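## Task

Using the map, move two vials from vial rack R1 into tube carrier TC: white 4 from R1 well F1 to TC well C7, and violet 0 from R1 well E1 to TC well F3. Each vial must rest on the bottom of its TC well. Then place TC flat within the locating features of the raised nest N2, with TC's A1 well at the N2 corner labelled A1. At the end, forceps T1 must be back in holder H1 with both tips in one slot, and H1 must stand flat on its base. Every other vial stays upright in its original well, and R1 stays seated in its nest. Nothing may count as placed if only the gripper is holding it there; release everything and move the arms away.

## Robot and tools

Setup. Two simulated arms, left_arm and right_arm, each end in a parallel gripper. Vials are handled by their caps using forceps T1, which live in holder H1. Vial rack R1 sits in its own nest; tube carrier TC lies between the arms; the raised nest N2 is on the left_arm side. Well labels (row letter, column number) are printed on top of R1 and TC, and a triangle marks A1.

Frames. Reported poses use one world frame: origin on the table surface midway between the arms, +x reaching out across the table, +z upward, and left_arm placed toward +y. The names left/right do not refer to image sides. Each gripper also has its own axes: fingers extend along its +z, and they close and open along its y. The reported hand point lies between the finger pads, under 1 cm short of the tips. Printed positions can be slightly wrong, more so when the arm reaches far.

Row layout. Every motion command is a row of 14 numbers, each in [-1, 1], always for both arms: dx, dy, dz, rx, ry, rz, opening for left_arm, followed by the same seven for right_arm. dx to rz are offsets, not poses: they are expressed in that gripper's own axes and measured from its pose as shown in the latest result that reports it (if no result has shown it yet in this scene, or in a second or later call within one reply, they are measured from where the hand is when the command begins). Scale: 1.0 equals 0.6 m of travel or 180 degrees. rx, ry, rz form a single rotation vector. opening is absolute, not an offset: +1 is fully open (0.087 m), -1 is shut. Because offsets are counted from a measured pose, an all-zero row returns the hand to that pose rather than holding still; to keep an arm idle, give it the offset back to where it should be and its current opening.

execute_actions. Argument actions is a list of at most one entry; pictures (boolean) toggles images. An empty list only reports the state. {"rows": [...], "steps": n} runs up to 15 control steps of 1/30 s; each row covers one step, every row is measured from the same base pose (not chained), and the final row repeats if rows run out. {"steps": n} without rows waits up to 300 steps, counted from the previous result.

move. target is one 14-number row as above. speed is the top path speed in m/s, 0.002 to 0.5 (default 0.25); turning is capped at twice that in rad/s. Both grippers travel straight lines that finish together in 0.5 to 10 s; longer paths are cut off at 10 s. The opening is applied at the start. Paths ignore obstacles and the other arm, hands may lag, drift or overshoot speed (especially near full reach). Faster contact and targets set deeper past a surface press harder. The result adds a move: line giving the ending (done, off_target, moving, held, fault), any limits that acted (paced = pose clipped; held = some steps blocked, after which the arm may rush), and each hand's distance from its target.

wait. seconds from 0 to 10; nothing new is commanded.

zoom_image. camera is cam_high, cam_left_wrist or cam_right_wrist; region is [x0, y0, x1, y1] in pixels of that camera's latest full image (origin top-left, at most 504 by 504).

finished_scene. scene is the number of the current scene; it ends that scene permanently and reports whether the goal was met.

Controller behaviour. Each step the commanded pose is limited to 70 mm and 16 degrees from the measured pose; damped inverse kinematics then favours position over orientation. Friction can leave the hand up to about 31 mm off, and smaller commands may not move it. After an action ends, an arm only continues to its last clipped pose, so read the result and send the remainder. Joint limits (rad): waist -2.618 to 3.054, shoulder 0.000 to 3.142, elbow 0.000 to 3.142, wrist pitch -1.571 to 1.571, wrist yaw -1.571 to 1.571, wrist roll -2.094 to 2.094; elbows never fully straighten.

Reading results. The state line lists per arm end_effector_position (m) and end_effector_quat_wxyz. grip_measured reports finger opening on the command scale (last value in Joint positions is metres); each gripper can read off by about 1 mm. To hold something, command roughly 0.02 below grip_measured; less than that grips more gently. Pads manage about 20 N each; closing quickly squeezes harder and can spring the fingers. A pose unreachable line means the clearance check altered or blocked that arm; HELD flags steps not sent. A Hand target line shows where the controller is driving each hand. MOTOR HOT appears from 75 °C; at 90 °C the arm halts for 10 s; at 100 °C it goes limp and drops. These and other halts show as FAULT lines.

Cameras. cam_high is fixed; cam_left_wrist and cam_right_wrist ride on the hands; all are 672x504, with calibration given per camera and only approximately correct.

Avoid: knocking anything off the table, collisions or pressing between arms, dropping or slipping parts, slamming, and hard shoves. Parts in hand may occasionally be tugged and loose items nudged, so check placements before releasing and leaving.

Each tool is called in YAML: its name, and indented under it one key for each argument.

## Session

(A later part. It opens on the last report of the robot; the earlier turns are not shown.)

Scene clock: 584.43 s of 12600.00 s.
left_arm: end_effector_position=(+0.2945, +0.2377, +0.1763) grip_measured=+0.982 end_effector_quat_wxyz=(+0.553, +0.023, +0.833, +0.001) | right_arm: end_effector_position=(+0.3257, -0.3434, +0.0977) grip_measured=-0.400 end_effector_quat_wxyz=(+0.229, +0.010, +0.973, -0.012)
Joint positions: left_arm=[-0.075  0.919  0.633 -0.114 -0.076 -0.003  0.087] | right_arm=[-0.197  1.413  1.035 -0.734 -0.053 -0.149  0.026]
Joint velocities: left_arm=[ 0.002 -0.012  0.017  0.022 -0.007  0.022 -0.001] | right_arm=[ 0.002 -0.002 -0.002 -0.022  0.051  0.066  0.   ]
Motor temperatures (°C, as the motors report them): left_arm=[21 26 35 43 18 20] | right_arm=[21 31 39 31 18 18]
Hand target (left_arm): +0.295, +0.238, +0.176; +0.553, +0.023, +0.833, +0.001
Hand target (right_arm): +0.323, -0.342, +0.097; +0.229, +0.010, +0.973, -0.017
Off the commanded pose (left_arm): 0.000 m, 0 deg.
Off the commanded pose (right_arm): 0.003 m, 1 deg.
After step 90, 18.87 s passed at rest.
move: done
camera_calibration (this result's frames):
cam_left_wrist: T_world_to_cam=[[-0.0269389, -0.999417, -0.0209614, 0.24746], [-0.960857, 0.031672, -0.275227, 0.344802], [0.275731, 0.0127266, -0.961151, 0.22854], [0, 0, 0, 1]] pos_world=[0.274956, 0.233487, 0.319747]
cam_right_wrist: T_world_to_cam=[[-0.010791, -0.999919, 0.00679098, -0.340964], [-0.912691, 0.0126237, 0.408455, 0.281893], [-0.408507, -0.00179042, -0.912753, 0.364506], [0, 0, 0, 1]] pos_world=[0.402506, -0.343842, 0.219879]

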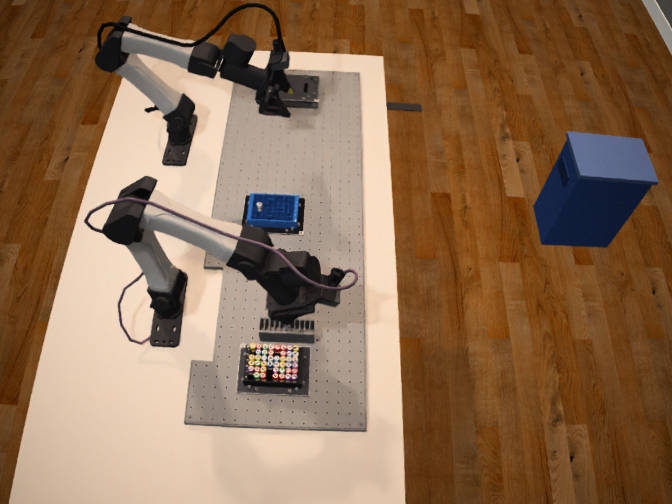

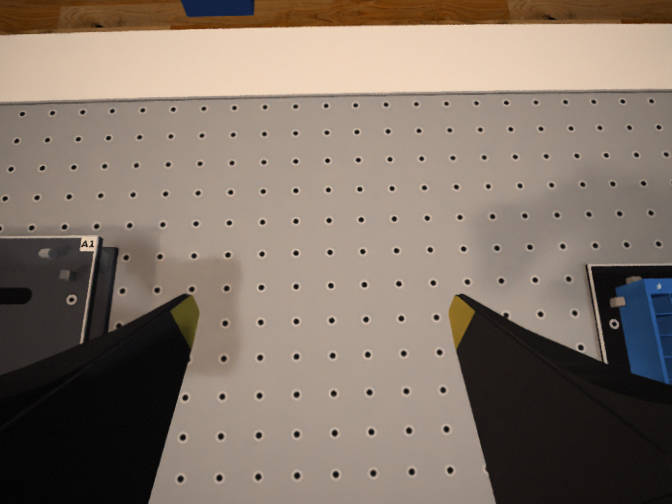

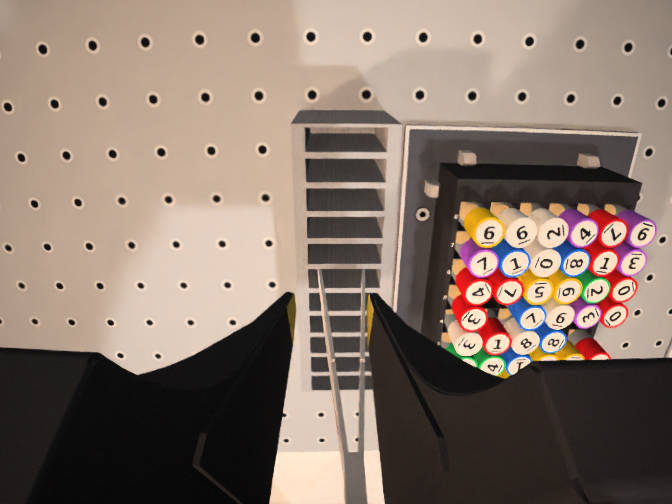

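move:
  target: [0,0,0,0,0,0,1,0.010,-0.013,-0.001,0,0.011,0,-0.4]
  speed: 0.03

Scene clock: 590.57 s of 12600.00 s.
left_arm: end_effector_position=(+0.2945, +0.2377, +0.1763) grip_measured=+0.982 end_effector_quat_wxyz=(+0.553, +0.023, +0.833, +0.001) | right_arm: end_effector_position=(+0.3210, -0.3493, +0.0966) grip_measured=-0.400 end_effector_quat_wxyz=(+0.221, +0.010, +0.975, -0.016)
Joint positions: left_arm=[-0.075  0.919  0.633 -0.114 -0.076 -0.003  0.087] | right_arm=[-0.215  1.413  1.035 -0.749 -0.05  -0.169  0.026]
Joint velocities: left_arm=[ 0.002 -0.017 -0.002  0.051 -0.081  0.022  0.001] | right_arm=[ 0.007 -0.007 -0.002  0.007  0.037  0.022 -0.002]
Motor temperatures (°C, as the motors report them): left_arm=[21 26 35 44 18 20] | right_arm=[22 31 39 31 18 18]
Hand target (left_arm): +0.295, +0.238, +0.176; +0.553, +0.023, +0.833, +0.001
Hand target (right_arm): +0.320, -0.351, +0.096; +0.212, +0.011, +0.977, -0.012
Off the commanded pose (left_arm): 0.000 m, 0 deg.
Off the commanded pose (right_arm): 0.002 m, 1 deg.
After step 90, 2.30 s passed at rest.
move: done
camera_calibration (this result's frames):
cam_left_wrist: T_world_to_cam=[[-0.0269389, -0.999417, -0.0209614, 0.24746], [-0.960857, 0.031672, -0.275227, 0.344802], [0.275731, 0.0127266, -0.961151, 0.22854], [0, 0, 0, 1]] pos_world=[0.274956, 0.233487, 0.319747]
cam_right_wrist: T_world_to_cam=[[-0.0120547, -0.999807, 0.0155119, -0.347363], [-0.906117, 0.0174826, 0.422666, 0.276374], [-0.422856, -0.00896046, -0.906153, 0.363095], [0, 0, 0, 1]] pos_world=[0.399777, -0.348874, 0.217594]

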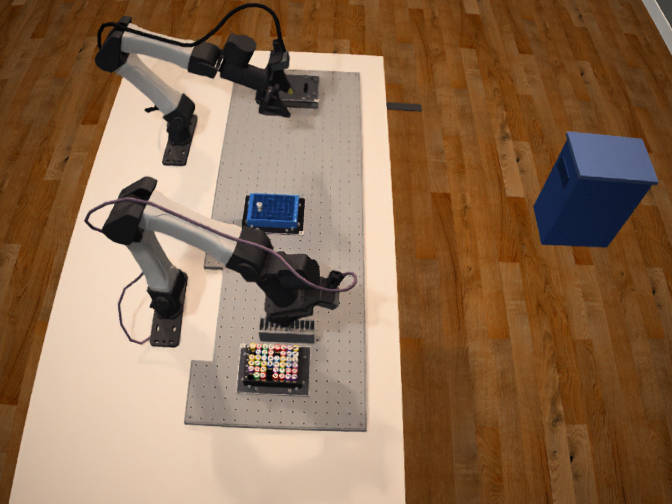

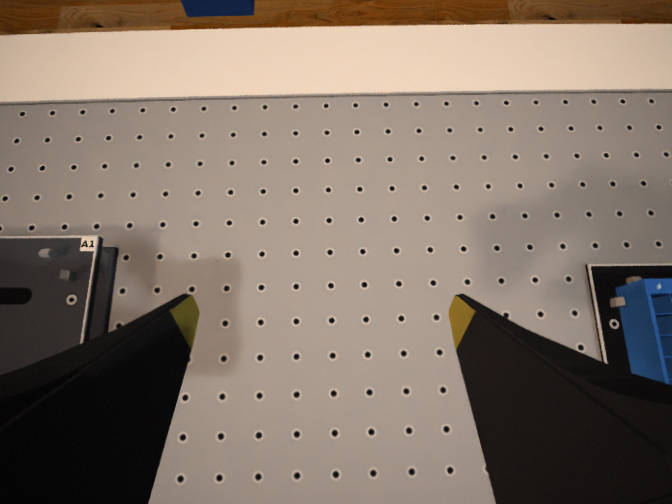

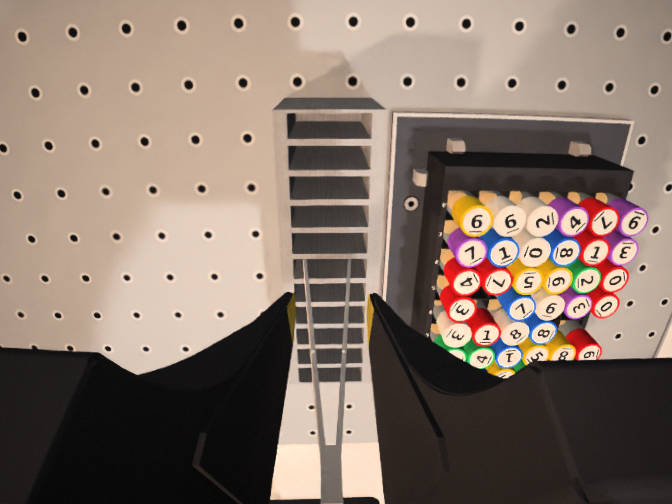

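move:
  target: [0,0,0,0,0,0,1,0,0,0,0,0,0,-0.78]

move:
  target: [0,0,0,0,0,0,1,-0.052,0,-0.11,0,0.004,0,-0.78]
  speed: 0.05

zoom_image:
  camera: "cam_high"
  region: [230,250,340,350]

move:
  target: [0,0,0,0,0,0,1,0.107,-0.185,-0.052,0.11,0,0.23,-0.76]
  speed: 0.12

zoom_image:
  camera: "cam_right_wrist"
  region: [260,140,420,290]

Scene clock: 598.97 s of 12600.00 s.
left_arm: end_effector_position=(+0.2945, +0.2377, +0.1763) grip_measured=+0.982 end_effector_quat_wxyz=(+0.553, +0.023, +0.833, +0.001) | right_arm: end_effector_position=(+0.3207, -0.3493, +0.0965) grip_measured=-0.779 end_effector_quat_wxyz=(+0.220, +0.009, +0.975, -0.016)
Joint positions: left_arm=[-0.075  0.919  0.633 -0.114 -0.076 -0.003  0.087] | right_arm=[-0.215  1.413  1.035 -0.75  -0.05  -0.17   0.01 ]
Joint velocities: left_arm=[-0.002  0.007 -0.007 -0.037 -0.007 -0.022 -0.001] | right_arm=[ 0.007 -0.012 -0.012  0.066  0.007  0.007 -0.001]
Motor temperatures (°C, as the motors report them): left_arm=[21 26 35 44 18 20] | right_arm=[22 31 39 30 18 18]
Hand target (left_arm): +0.295, +0.238, +0.176; +0.553, +0.023, +0.833, +0.001
Hand target (right_arm): +0.321, -0.349, +0.097; +0.221, +0.010, +0.975, -0.016
Off the commanded pose (left_arm): 0.000 m, 0 deg.
Off the commanded pose (right_arm): 0.000 m, 0 deg.
After step 90, 4.70 s passed at rest.
move: done
camera_calibration (this result's frames):
cam_left_wrist: T_world_to_cam=[[-0.0269389, -0.999417, -0.0209614, 0.24746], [-0.960857, 0.031672, -0.275227, 0.344802], [0.275731, 0.0127266, -0.961151, 0.22854], [0, 0, 0, 1]] pos_world=[0.274956, 0.233487, 0.319747]
cam_right_wrist: T_world_to_cam=[[-0.0109985, -0.999816, 0.015717, -0.347701], [-0.905484, 0.0166269, 0.424055, 0.275452], [-0.424238, -0.00956752, -0.9055, 0.363013], [0, 0, 0, 1]] pos_world=[0.399597, -0.348744, 0.217367]

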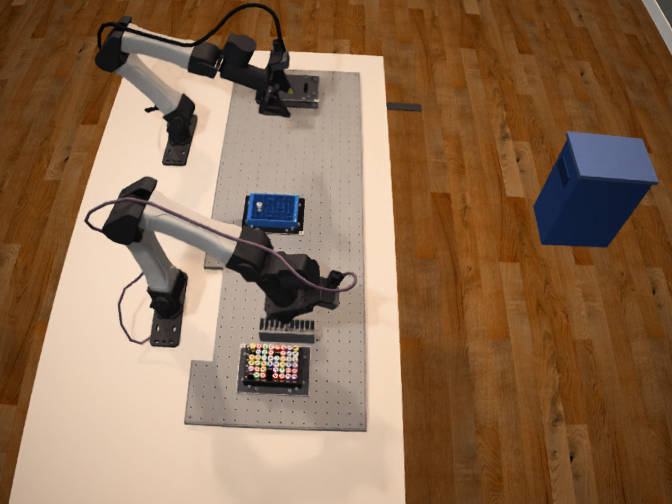

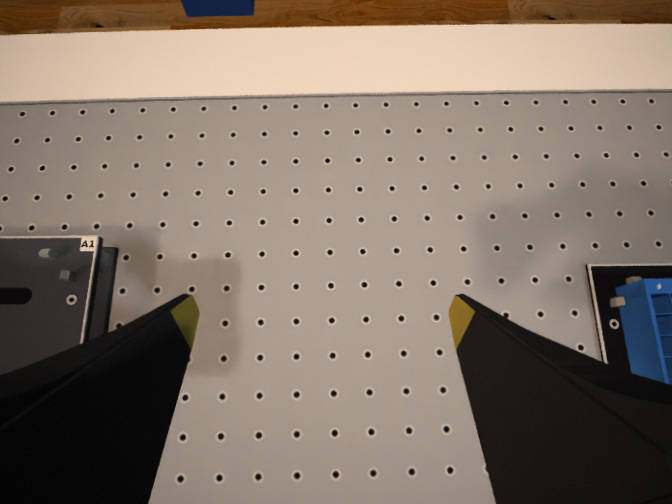

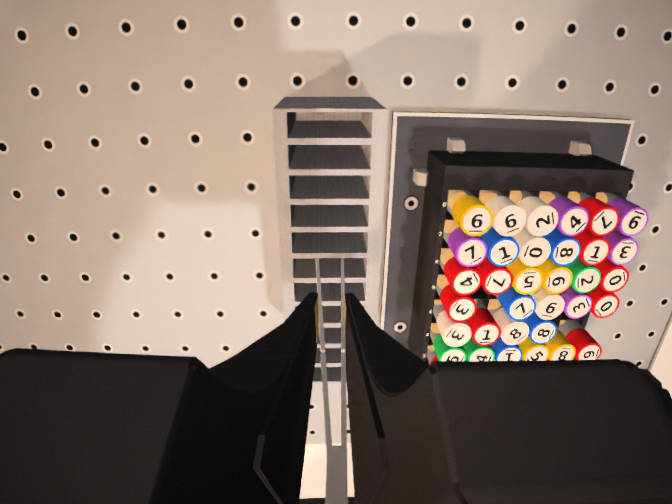

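Scene clock: 600.90 s of 12600.00 s.
left_arm: end_effector_position=(+0.2945, +0.2377, +0.1763) grip_measured=+0.982 end_effector_quat_wxyz=(+0.553, +0.023, +0.833, +0.001) | right_arm: end_effector_position=(+0.3209, -0.3492, +0.1687) grip_measured=-0.779 end_effector_quat_wxyz=(+0.222, +0.011, +0.975, -0.016)
Joint positions: left_arm=[-0.075  0.919  0.633 -0.114 -0.076 -0.003  0.087] | right_arm=[-0.215  1.413  1.322 -1.034 -0.05  -0.166  0.01 ]
Joint velocities: left_arm=[ 0.007 -0.007  0.002 -0.037 -0.007 -0.007  0.   ] | right_arm=[-0.012 -0.017  0.002 -0.037 -0.022 -0.007 -0.   ]
Motor temperatures (°C, as the motors report them): left_arm=[21 26 35 44 18 20] | right_arm=[22 31 39 30 18 18]
Hand target (left_arm): +0.295, +0.238, +0.176; +0.553, +0.023, +0.833, +0.001
Hand target (right_arm): +0.322, -0.346, +0.169; +0.214, +0.009, +0.977, -0.016
Off the commanded pose (left_arm): 0.000 m, 0 deg.
Off the commanded pose (right_arm): 0.002 m, 1 deg.
move: done
camera_calibration (this result's frames):
cam_left_wrist: T_world_to_cam=[[-0.0269389, -0.999417, -0.0209614, 0.24746], [-0.960857, 0.031672, -0.275227, 0.344802], [0.275731, 0.0127266, -0.961151, 0.22854], [0, 0, 0, 1]] pos_world=[0.274956, 0.233487, 0.319747]
cam_right_wrist: T_world_to_cam=[[-0.0148236, -0.999786, 0.0144078, -0.347246], [-0.906586, 0.0195169, 0.421569, 0.246825], [-0.42176, -0.00681273, -0.906682, 0.428854], [0, 0, 0, 1]] pos_world=[0.399494, -0.349067, 0.289783]

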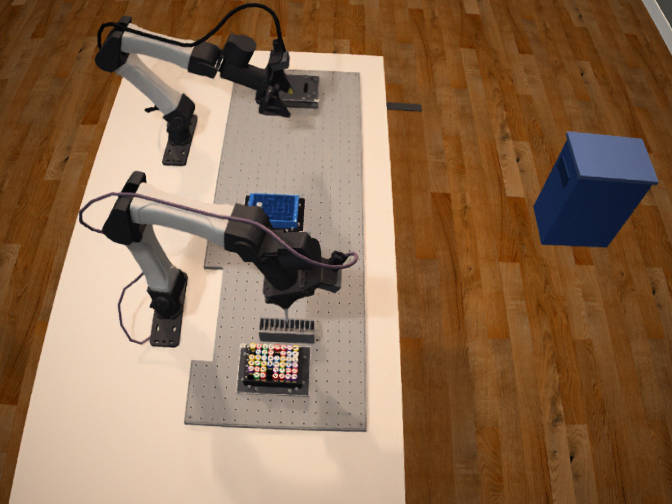

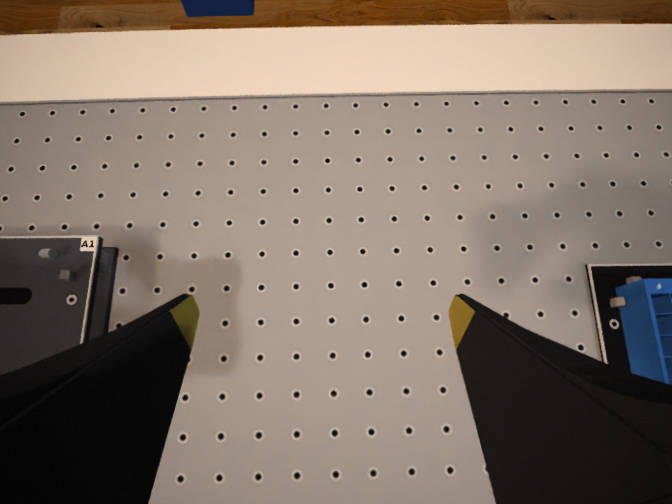

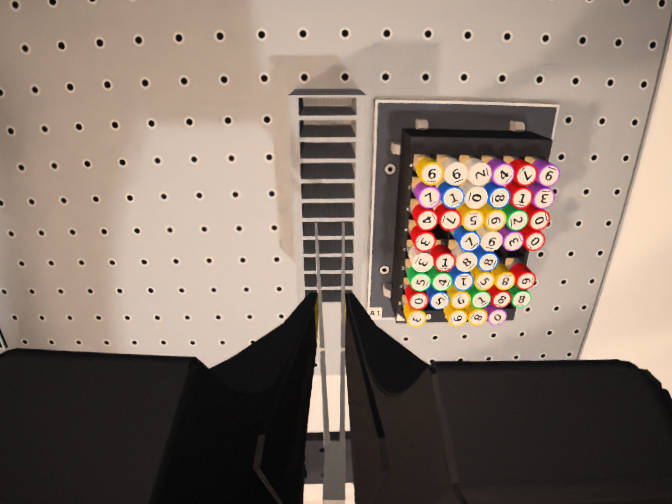

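Region (230, 250, 340, 350) of cam_high's 672x504 image, scaled by 4.582, with more detail than that image has; it fills the top 458 rows of this view, and the rest is white.

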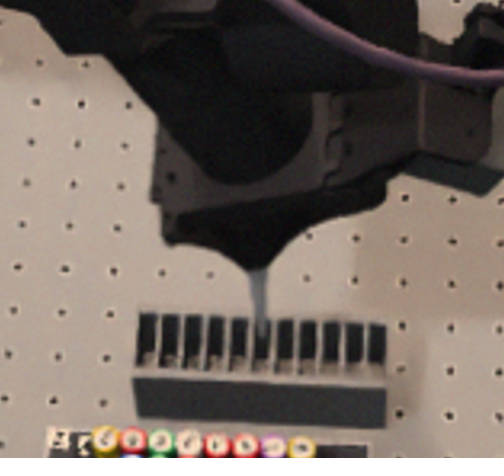

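Scene clock: 604.57 s of 12600.00 s.
left_arm: end_effector_position=(+0.2945, +0.2377, +0.1763) grip_measured=+0.982 end_effector_quat_wxyz=(+0.553, +0.023, +0.833, +0.001) | right_arm: end_effector_position=(+0.2580, -0.4603, +0.1788) grip_measured=-0.760 end_effector_quat_wxyz=(+0.225, +0.379, +0.892, -0.100)
Joint positions: left_arm=[-0.075  0.919  0.633 -0.114 -0.076 -0.003  0.087] | right_arm=[-0.608  1.33   1.283 -1.037  0.107  0.184  0.01 ]
Joint velocities: left_arm=[-0.007  0.007 -0.012 -0.022 -0.066  0.007 -0.001] | right_arm=[ 0.017  0.007 -0.012  0.007  0.007 -0.066 -0.001]
Motor temperatures (°C, as the motors report them): left_arm=[21 26 35 44 18 20] | right_arm=[22 32 39 30 18 18]
Hand target (left_arm): +0.295, +0.238, +0.176; +0.553, +0.023, +0.833, +0.001
Hand target (right_arm): +0.248, -0.460, +0.174; +0.212, +0.390, +0.890, -0.104
Off the commanded pose (left_arm): 0.000 m, 0 deg.
Off the commanded pose (right_arm): 0.014 m, 2 deg.
move: off_target (right_arm)
camera_calibration (this result's frames):
cam_left_wrist: T_world_to_cam=[[-0.0269389, -0.999417, -0.0209614, 0.24746], [-0.960857, 0.031672, -0.275227, 0.344802], [0.275731, 0.0127266, -0.961151, 0.22854], [0, 0, 0, 1]] pos_world=[0.274956, 0.233487, 0.319747]
cam_right_wrist: T_world_to_cam=[[-0.711227, -0.702952, -0.00396933, -0.139824], [-0.65256, 0.658121, 0.375556, 0.424409], [-0.261385, 0.269696, -0.926791, 0.500172], [0, 0, 0, 1]] pos_world=[0.308243, -0.512497, 0.303611]

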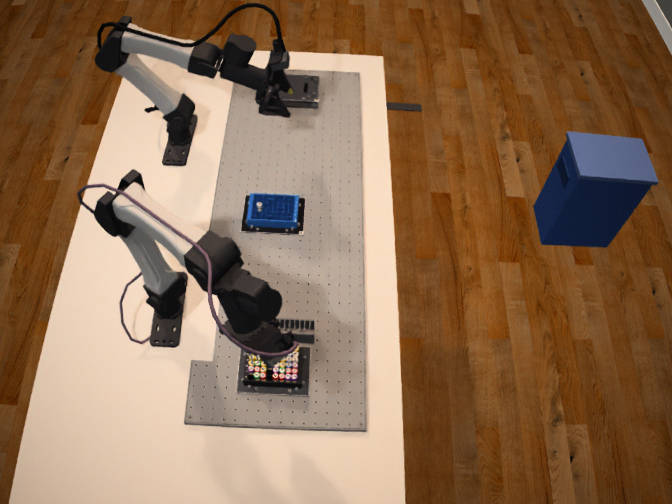

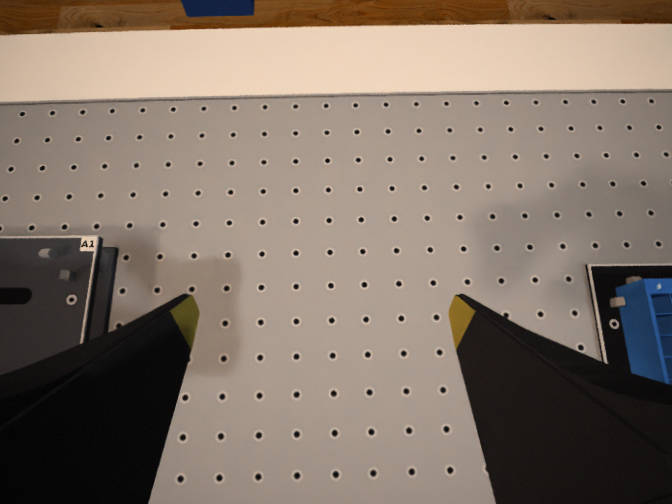

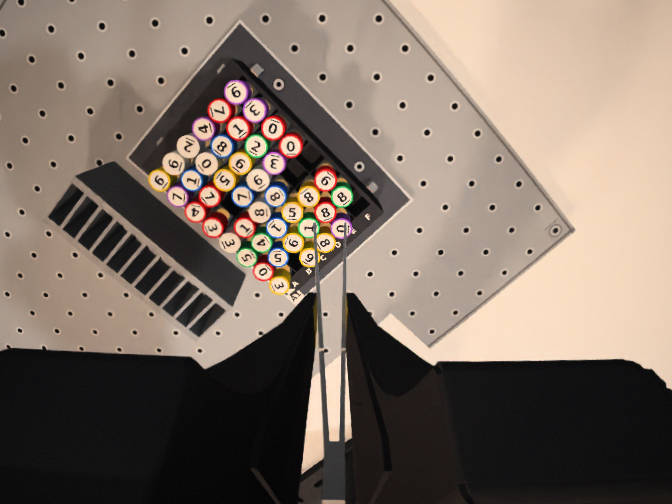

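Region (260, 140, 420, 290) of cam_right_wrist's 672x504 image, scaled by 3.150, with more detail than that image has; it fills the top 472 rows of this view, and the rest is white.

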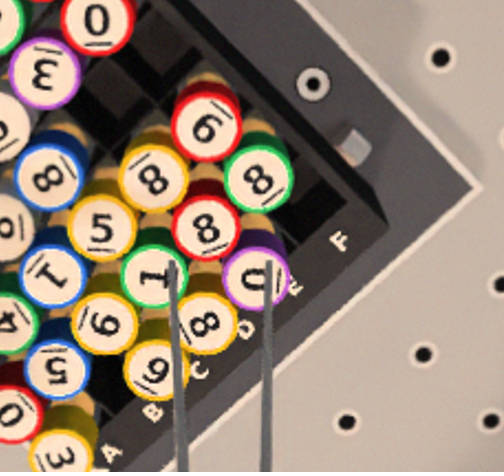

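move:
  target: [0,0,0,0,0,0,1,0.036,-0.01,0.03,0,0.022,0,-0.76]
  speed: 0.03

zoom_image:
  camera: "cam_right_wrist"
  region: [260,140,420,290]

Scene clock: 611.20 s of 12600.00 s.
left_arm: end_effector_position=(+0.2945, +0.2377, +0.1763) grip_measured=+0.982 end_effector_quat_wxyz=(+0.553, +0.023, +0.833, +0.001) | right_arm: end_effector_position=(+0.2475, -0.4571, +0.1607) grip_measured=-0.760 end_effector_quat_wxyz=(+0.200, +0.382, +0.897, -0.093)
Joint positions: left_arm=[-0.075  0.919  0.633 -0.114 -0.076 -0.003  0.087] | right_arm=[-0.625  1.33   1.226 -1.032  0.098  0.173  0.01 ]
Joint velocities: left_arm=[-0.017  0.012  0.007 -0.022  0.095 -0.051 -0.001] | right_arm=[ 0.007 -0.012  0.017  0.022 -0.066 -0.066  0.   ]
Motor temperatures (°C, as the motors report them): left_arm=[21 25 35 44 18 20] | right_arm=[22 32 38 30 18 18]
Hand target (left_arm): +0.295, +0.238, +0.176; +0.553, +0.023, +0.833, +0.001
Hand target (right_arm): +0.246, -0.457, +0.153; +0.194, +0.383, +0.899, -0.087
Off the commanded pose (left_arm): 0.000 m, 0 deg.
Off the commanded pose (right_arm): 0.008 m, 1 deg.
After step 90, 2.27 s passed at rest.
move: done
camera_calibration (this result's frames):
cam_left_wrist: T_world_to_cam=[[-0.0269389, -0.999417, -0.0209614, 0.24746], [-0.960857, 0.031672, -0.275227, 0.344802], [0.275731, 0.0127266, -0.961151, 0.22854], [0, 0, 0, 1]] pos_world=[0.274956, 0.233487, 0.319747]
cam_right_wrist: T_world_to_cam=[[-0.713114, -0.701044, 0.00237709, -0.144844], [-0.634116, 0.646473, 0.424228, 0.404521], [-0.298939, 0.301016, -0.905552, 0.499981], [0, 0, 0, 1]] pos_world=[0.302687, -0.513556, 0.281494]

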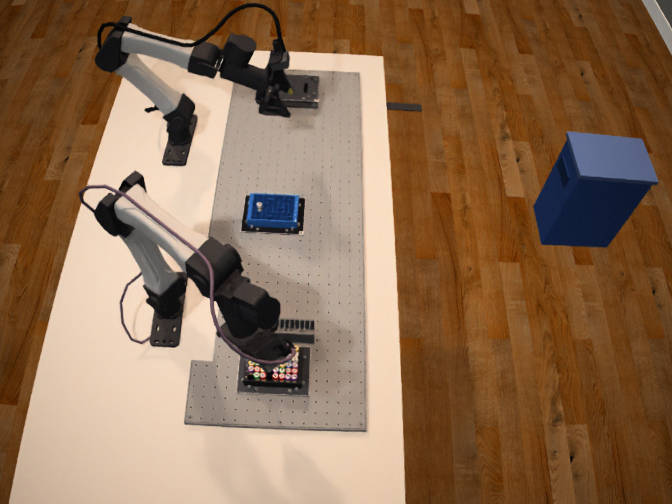

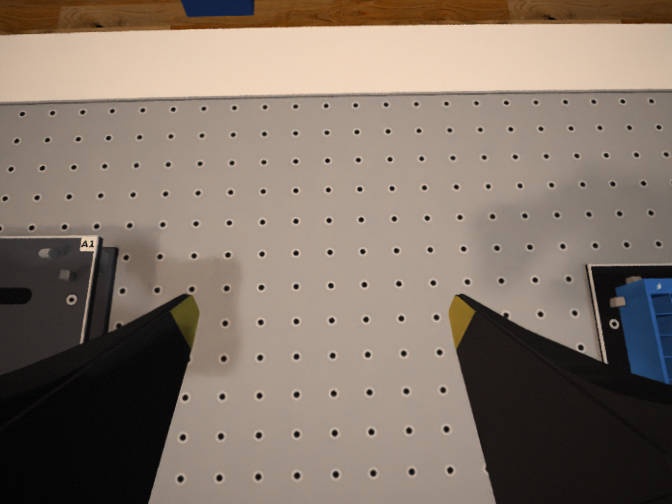

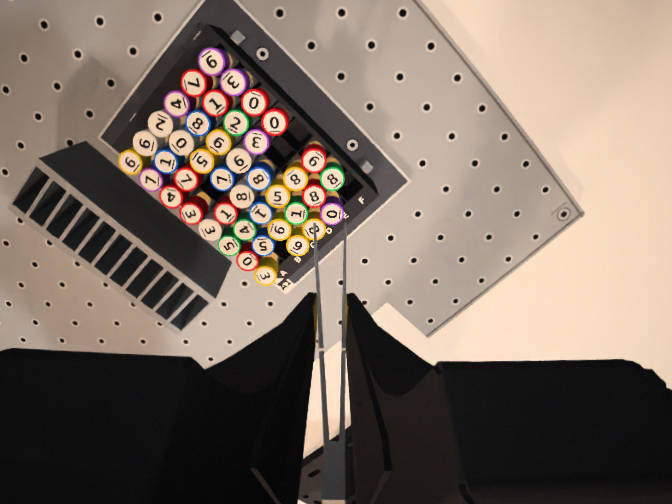

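Region (260, 140, 420, 290) of cam_right_wrist's 672x504 image, scaled by 3.150, with more detail than that image has; it fills the top 472 rows of this view, and the rest is white.

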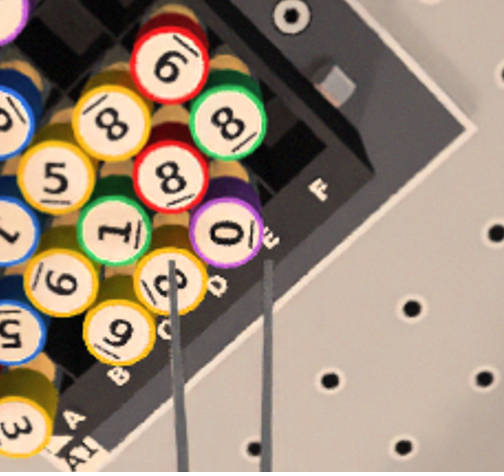

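move:
  target: [0,0,0,0,0,0,1,0.022,-0.003,0.043,0.004,0.003,0,-0.76]
  speed: 0.025

zoom_image:
  camera: "cam_right_wrist"
  region: [260,140,420,290]

Scene clock: 618.93 s of 12600.00 s.
left_arm: end_effector_position=(+0.2945, +0.2377, +0.1763) grip_measured=+0.982 end_effector_quat_wxyz=(+0.553, +0.023, +0.833, +0.001) | right_arm: end_effector_position=(+0.2474, -0.4569, +0.1368) grip_measured=-0.760 end_effector_quat_wxyz=(+0.195, +0.382, +0.899, -0.092)
Joint positions: left_arm=[-0.075  0.919  0.633 -0.114 -0.076 -0.003  0.087] | right_arm=[-0.625  1.33   1.134 -0.949  0.097  0.173  0.01 ]
Joint velocities: left_arm=[ 0.007 -0.007  0.012  0.022 -0.037 -0.007 -0.   ] | right_arm=[-0.007 -0.017 -0.007  0.022 -0.037 -0.022 -0.001]
Motor temperatures (°C, as the motors report them): left_arm=[21 25 35 44 18 20] | right_arm=[22 32 38 30 18 18]
Hand target (left_arm): +0.295, +0.238, +0.176; +0.553, +0.023, +0.833, +0.001
Hand target (right_arm): +0.245, -0.458, +0.132; +0.193, +0.384, +0.898, -0.097
Off the commanded pose (left_arm): 0.000 m, 0 deg.
Off the commanded pose (right_arm): 0.006 m, 1 deg.
After step 90, 3.33 s passed at rest.
move: done
camera_calibration (this result's frames):
cam_left_wrist: T_world_to_cam=[[-0.0269389, -0.999417, -0.0209614, 0.24746], [-0.960857, 0.031672, -0.275227, 0.344802], [0.275731, 0.0127266, -0.961151, 0.22854], [0, 0, 0, 1]] pos_world=[0.274956, 0.233487, 0.319747]
cam_right_wrist: T_world_to_cam=[[-0.712383, -0.70178, 0.00375517, -0.145436], [-0.631484, 0.643341, 0.432827, 0.411141], [-0.306166, 0.305968, -0.901469, 0.481791], [0, 0, 0, 1]] pos_world=[0.303531, -0.513981, 0.256912]

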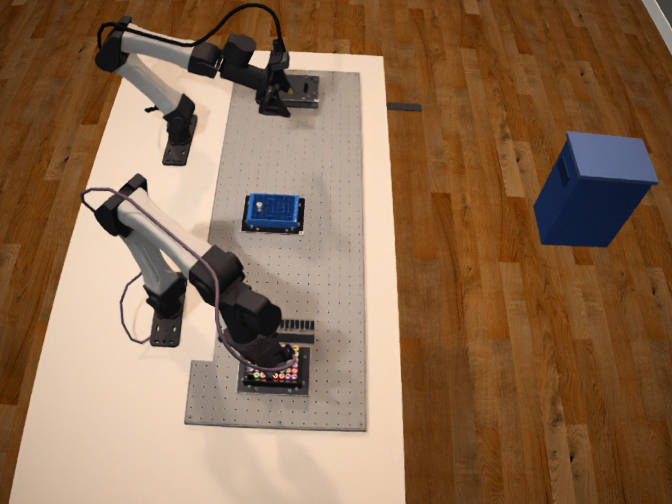

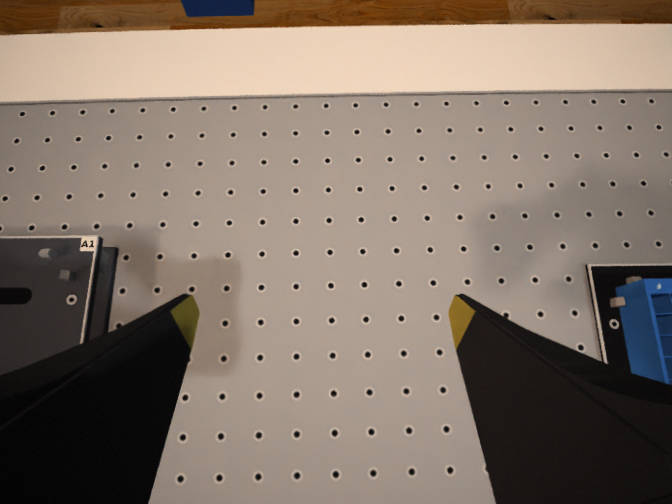

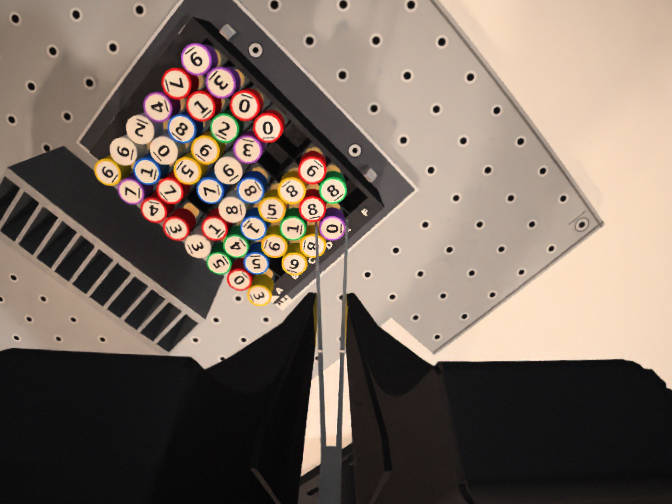

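Region (260, 140, 420, 290) of cam_right_wrist's 672x504 image, scaled by 3.150, with more detail than that image has; it fills the top 472 rows of this view, and the rest is white.

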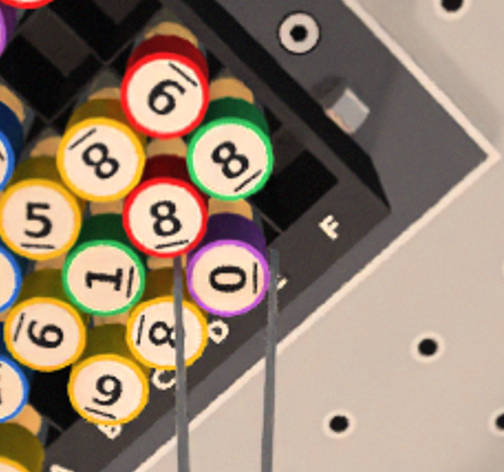

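move:
  target: [0,0,0,0,0,0,1,0.010,0,-0.001,0,0.0075,0,-0.76]
  speed: 0.02

move:
  target: [0,0,0,0,0,0,1,0.003,0,0,0,0.002,0,-0.81]

zoom_image:
  camera: "cam_right_wrist"
  region: [260,140,420,290]

Scene clock: 626.17 s of 12600.00 s.
left_arm: end_effector_position=(+0.2945, +0.2377, +0.1763) grip_measured=+0.982 end_effector_quat_wxyz=(+0.553, +0.023, +0.833, +0.001) | right_arm: end_effector_position=(+0.2467, -0.4564, +0.1366) grip_measured=-0.760 end_effector_quat_wxyz=(+0.194, +0.382, +0.899, -0.092)
Joint positions: left_arm=[-0.075  0.919  0.633 -0.114 -0.076 -0.003  0.087] | right_arm=[-0.625  1.33   1.134 -0.953  0.097  0.173  0.01 ]
Joint velocities: left_arm=[ 0.002 -0.012  0.002 -0.11   0.022 -0.066 -0.   ] | right_arm=[ 0.002 -0.002  0.002 -0.051  0.022 -0.037 -0.   ]
Motor temperatures (°C, as the motors report them): left_arm=[21 25 35 44 18 20] | right_arm=[21 32 37 30 18 18]
Hand target (left_arm): +0.295, +0.238, +0.176; +0.553, +0.023, +0.833, +0.001
Hand target (right_arm): +0.243, -0.453, +0.135; +0.185, +0.383, +0.901, -0.088
Off the commanded pose (left_arm): 0.000 m, 0 deg.
Off the commanded pose (right_arm): 0.005 m, 1 deg.
After step 90, 3.33 s passed at rest.
move: done
camera_calibration (this result's frames):
cam_left_wrist: T_world_to_cam=[[-0.0269389, -0.999417, -0.0209614, 0.24746], [-0.960857, 0.031672, -0.275227, 0.344802], [0.275731, 0.0127266, -0.961151, 0.22854], [0, 0, 0, 1]] pos_world=[0.274956, 0.233487, 0.319747]
cam_right_wrist: T_world_to_cam=[[-0.712372, -0.701788, 0.00437817, -0.145679], [-0.630262, 0.642487, 0.435867, 0.409388], [-0.3087, 0.30774, -0.9, 0.482466], [0, 0, 0, 1]] pos_world=[0.303181, -0.513736, 0.256418]

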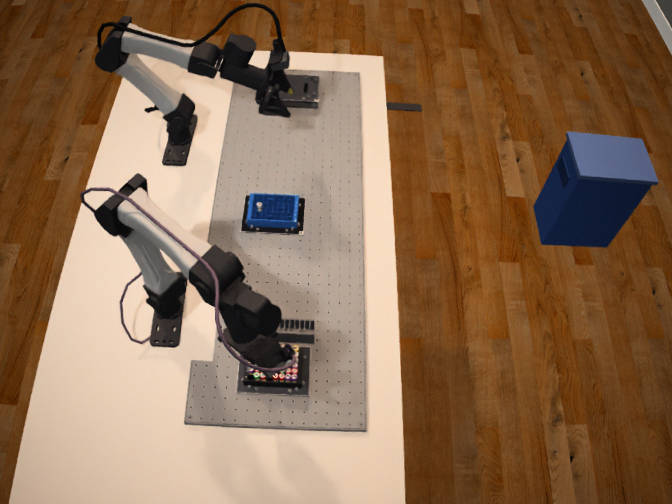

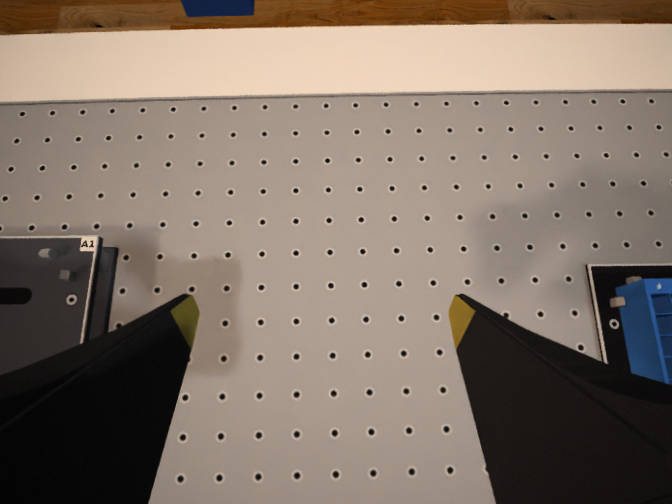

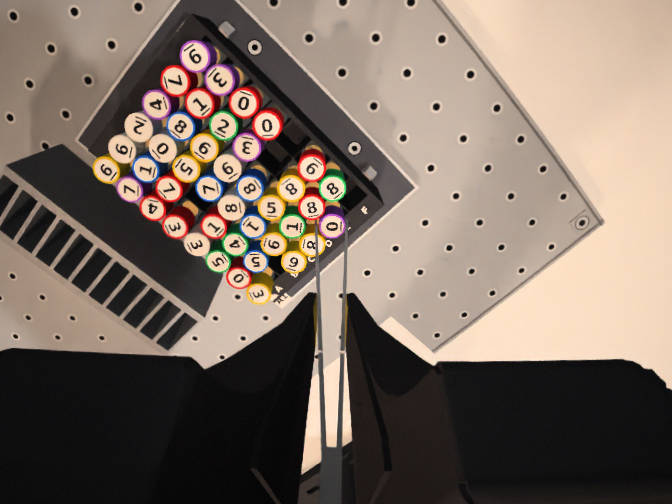

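Scene clock: 626.87 s of 12600.00 s.
left_arm: end_effector_position=(+0.2945, +0.2377, +0.1763) grip_measured=+0.982 end_effector_quat_wxyz=(+0.553, +0.023, +0.833, +0.001) | right_arm: end_effector_position=(+0.2467, -0.4564, +0.1366) grip_measured=-0.806 end_effector_quat_wxyz=(+0.194, +0.382, +0.899, -0.092)
Joint positions: left_arm=[-0.075  0.919  0.633 -0.114 -0.076 -0.003  0.087] | right_arm=[-0.625  1.33   1.134 -0.953  0.097  0.173  0.008]
Joint velocities: left_arm=[ 0.007  0.002 -0.007  0.007  0.022 -0.051 -0.   ] | right_arm=[-0.007  0.012 -0.002 -0.081  0.037  0.066 -0.001]
Motor temperatures (°C, as the motors report them): left_arm=[21 25 35 44 18 20] | right_arm=[21 32 37 30 18 18]
Hand target (left_arm): +0.295, +0.238, +0.176; +0.553, +0.023, +0.833, +0.001
Hand target (right_arm): +0.246, -0.455, +0.136; +0.191, +0.382, +0.900, -0.090
Off the commanded pose (left_arm): 0.000 m, 0 deg.
Off the commanded pose (right_arm): 0.002 m, 0 deg.
move: done
camera_calibration (this result's frames):
cam_left_wrist: T_world_to_cam=[[-0.0269389, -0.999417, -0.0209614, 0.24746], [-0.960857, 0.031672, -0.275227, 0.344802], [0.275731, 0.0127266, -0.961151, 0.22854], [0, 0, 0, 1]] pos_world=[0.274956, 0.233487, 0.319747]
cam_right_wrist: T_world_to_cam=[[-0.712372, -0.701788, 0.00437817, -0.145679], [-0.630262, 0.642487, 0.435867, 0.409388], [-0.3087, 0.30774, -0.9, 0.482466], [0, 0, 0, 1]] pos_world=[0.303181, -0.513736, 0.256418]

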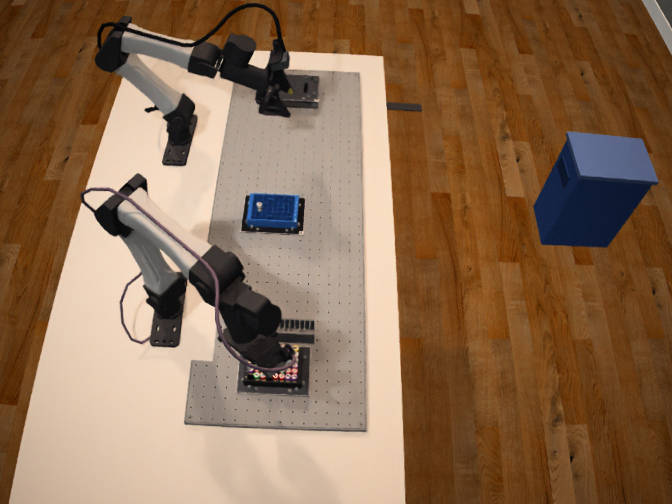

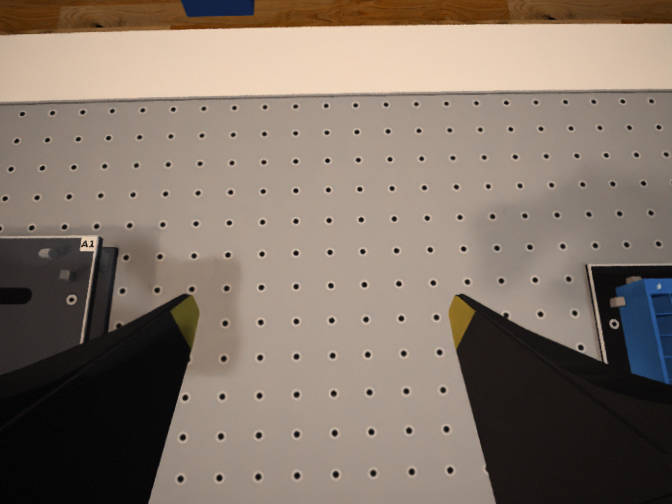

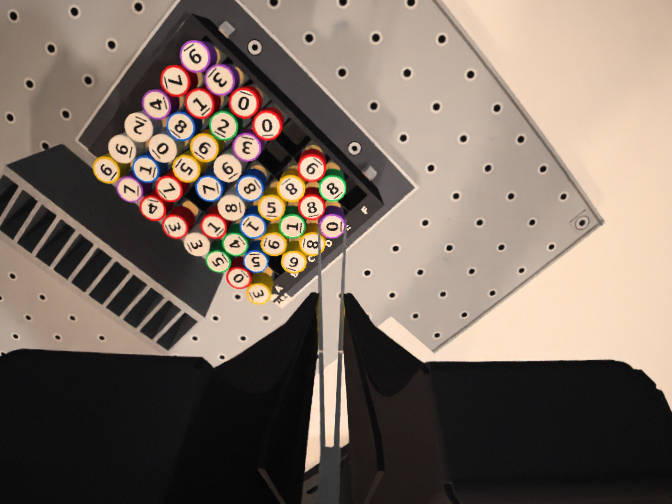

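Region (260, 140, 420, 290) of cam_right_wrist's 672x504 image, scaled by 3.150, with more detail than that image has; it fills the top 472 rows of this view, and the rest is white.

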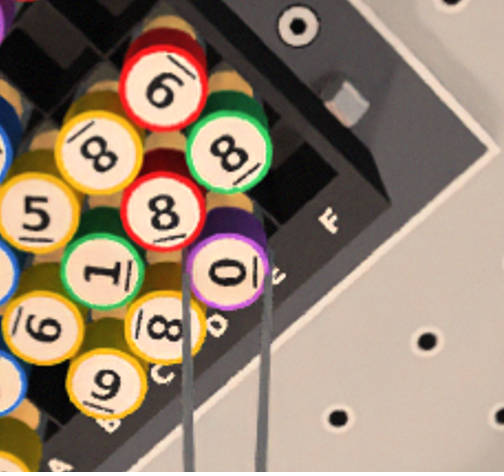

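move:
  target: [0,0,0,0,0,0,1,-0.052,0,-0.113,0,0.004,0,-0.812]
  speed: 0.04

Scene clock: 641.03 s of 12600.00 s.
left_arm: end_effector_position=(+0.2945, +0.2377, +0.1763) grip_measured=+0.982 end_effector_quat_wxyz=(+0.553, +0.023, +0.833, +0.001) | right_arm: end_effector_position=(+0.2475, -0.4570, +0.2102) grip_measured=-0.811 end_effector_quat_wxyz=(+0.194, +0.383, +0.899, -0.091)
Joint positions: left_arm=[-0.075  0.919  0.633 -0.114 -0.076 -0.003  0.087] | right_arm=[-0.625  1.385  1.474 -1.238  0.097  0.174  0.008]
Joint velocities: left_arm=[-0.012 -0.022 -0.007  0.022  0.066  0.022 -0.001] | right_arm=[ 0.007 -0.012 -0.002  0.007  0.022  0.081  0.   ]
Motor temperatures (°C, as the motors report them): left_arm=[21 25 35 44 18 20] | right_arm=[21 31 38 30 18 18]
Hand target (left_arm): +0.295, +0.238, +0.176; +0.553, +0.023, +0.833, +0.001
Hand target (right_arm): +0.249, -0.455, +0.211; +0.188, +0.383, +0.900, -0.089
Off the commanded pose (left_arm): 0.000 m, 0 deg.
Off the commanded pose (right_arm): 0.002 m, 1 deg.
After step 90, 8.83 s passed at rest.
move: done
camera_calibration (this result's frames):
cam_left_wrist: T_world_to_cam=[[-0.0269389, -0.999417, -0.0209614, 0.24746], [-0.960857, 0.031672, -0.275227, 0.344802], [0.275731, 0.0127266, -0.961151, 0.22854], [0, 0, 0, 1]] pos_world=[0.274956, 0.233487, 0.319747]
cam_right_wrist: T_world_to_cam=[[-0.713347, -0.700801, 0.00367053, -0.14492], [-0.629716, 0.64327, 0.435502, 0.378476], [-0.307562, 0.308353, -0.90018, 0.549138], [0, 0, 0, 1]] pos_world=[0.303848, -0.514351, 0.330028]

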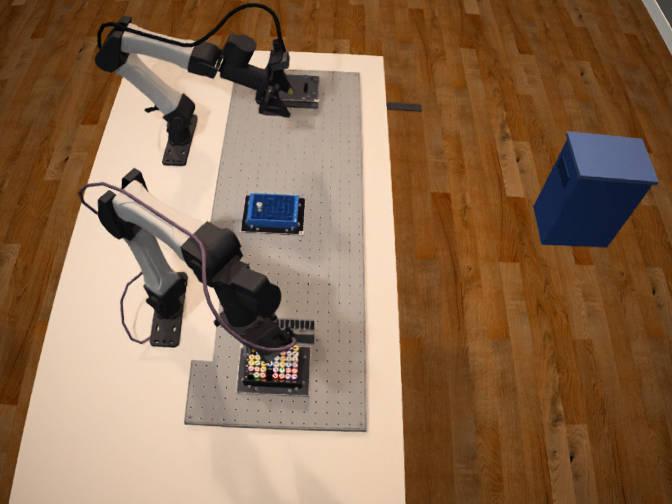

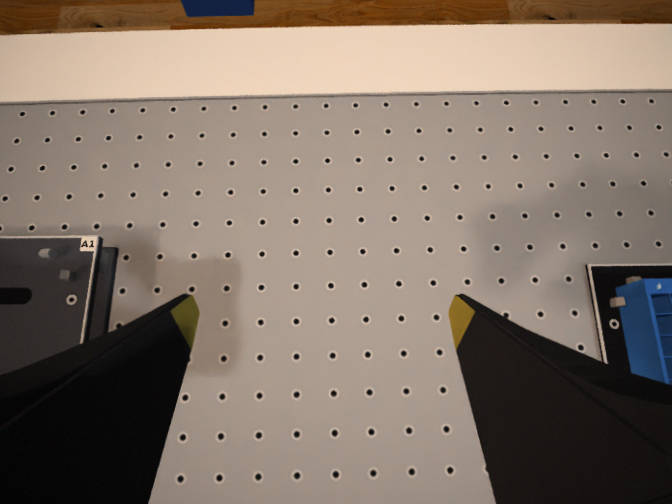

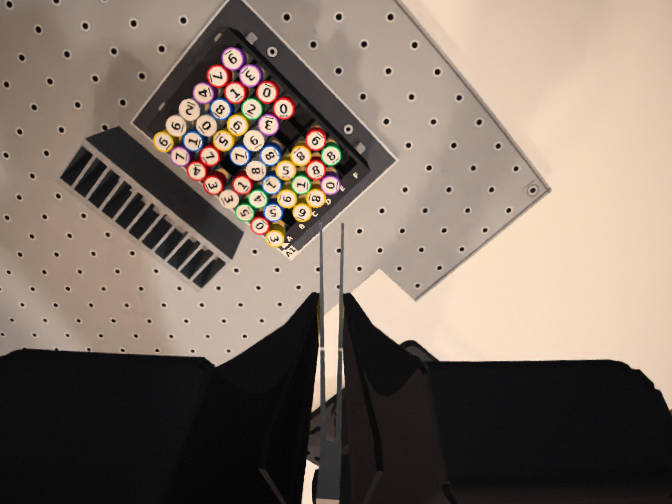

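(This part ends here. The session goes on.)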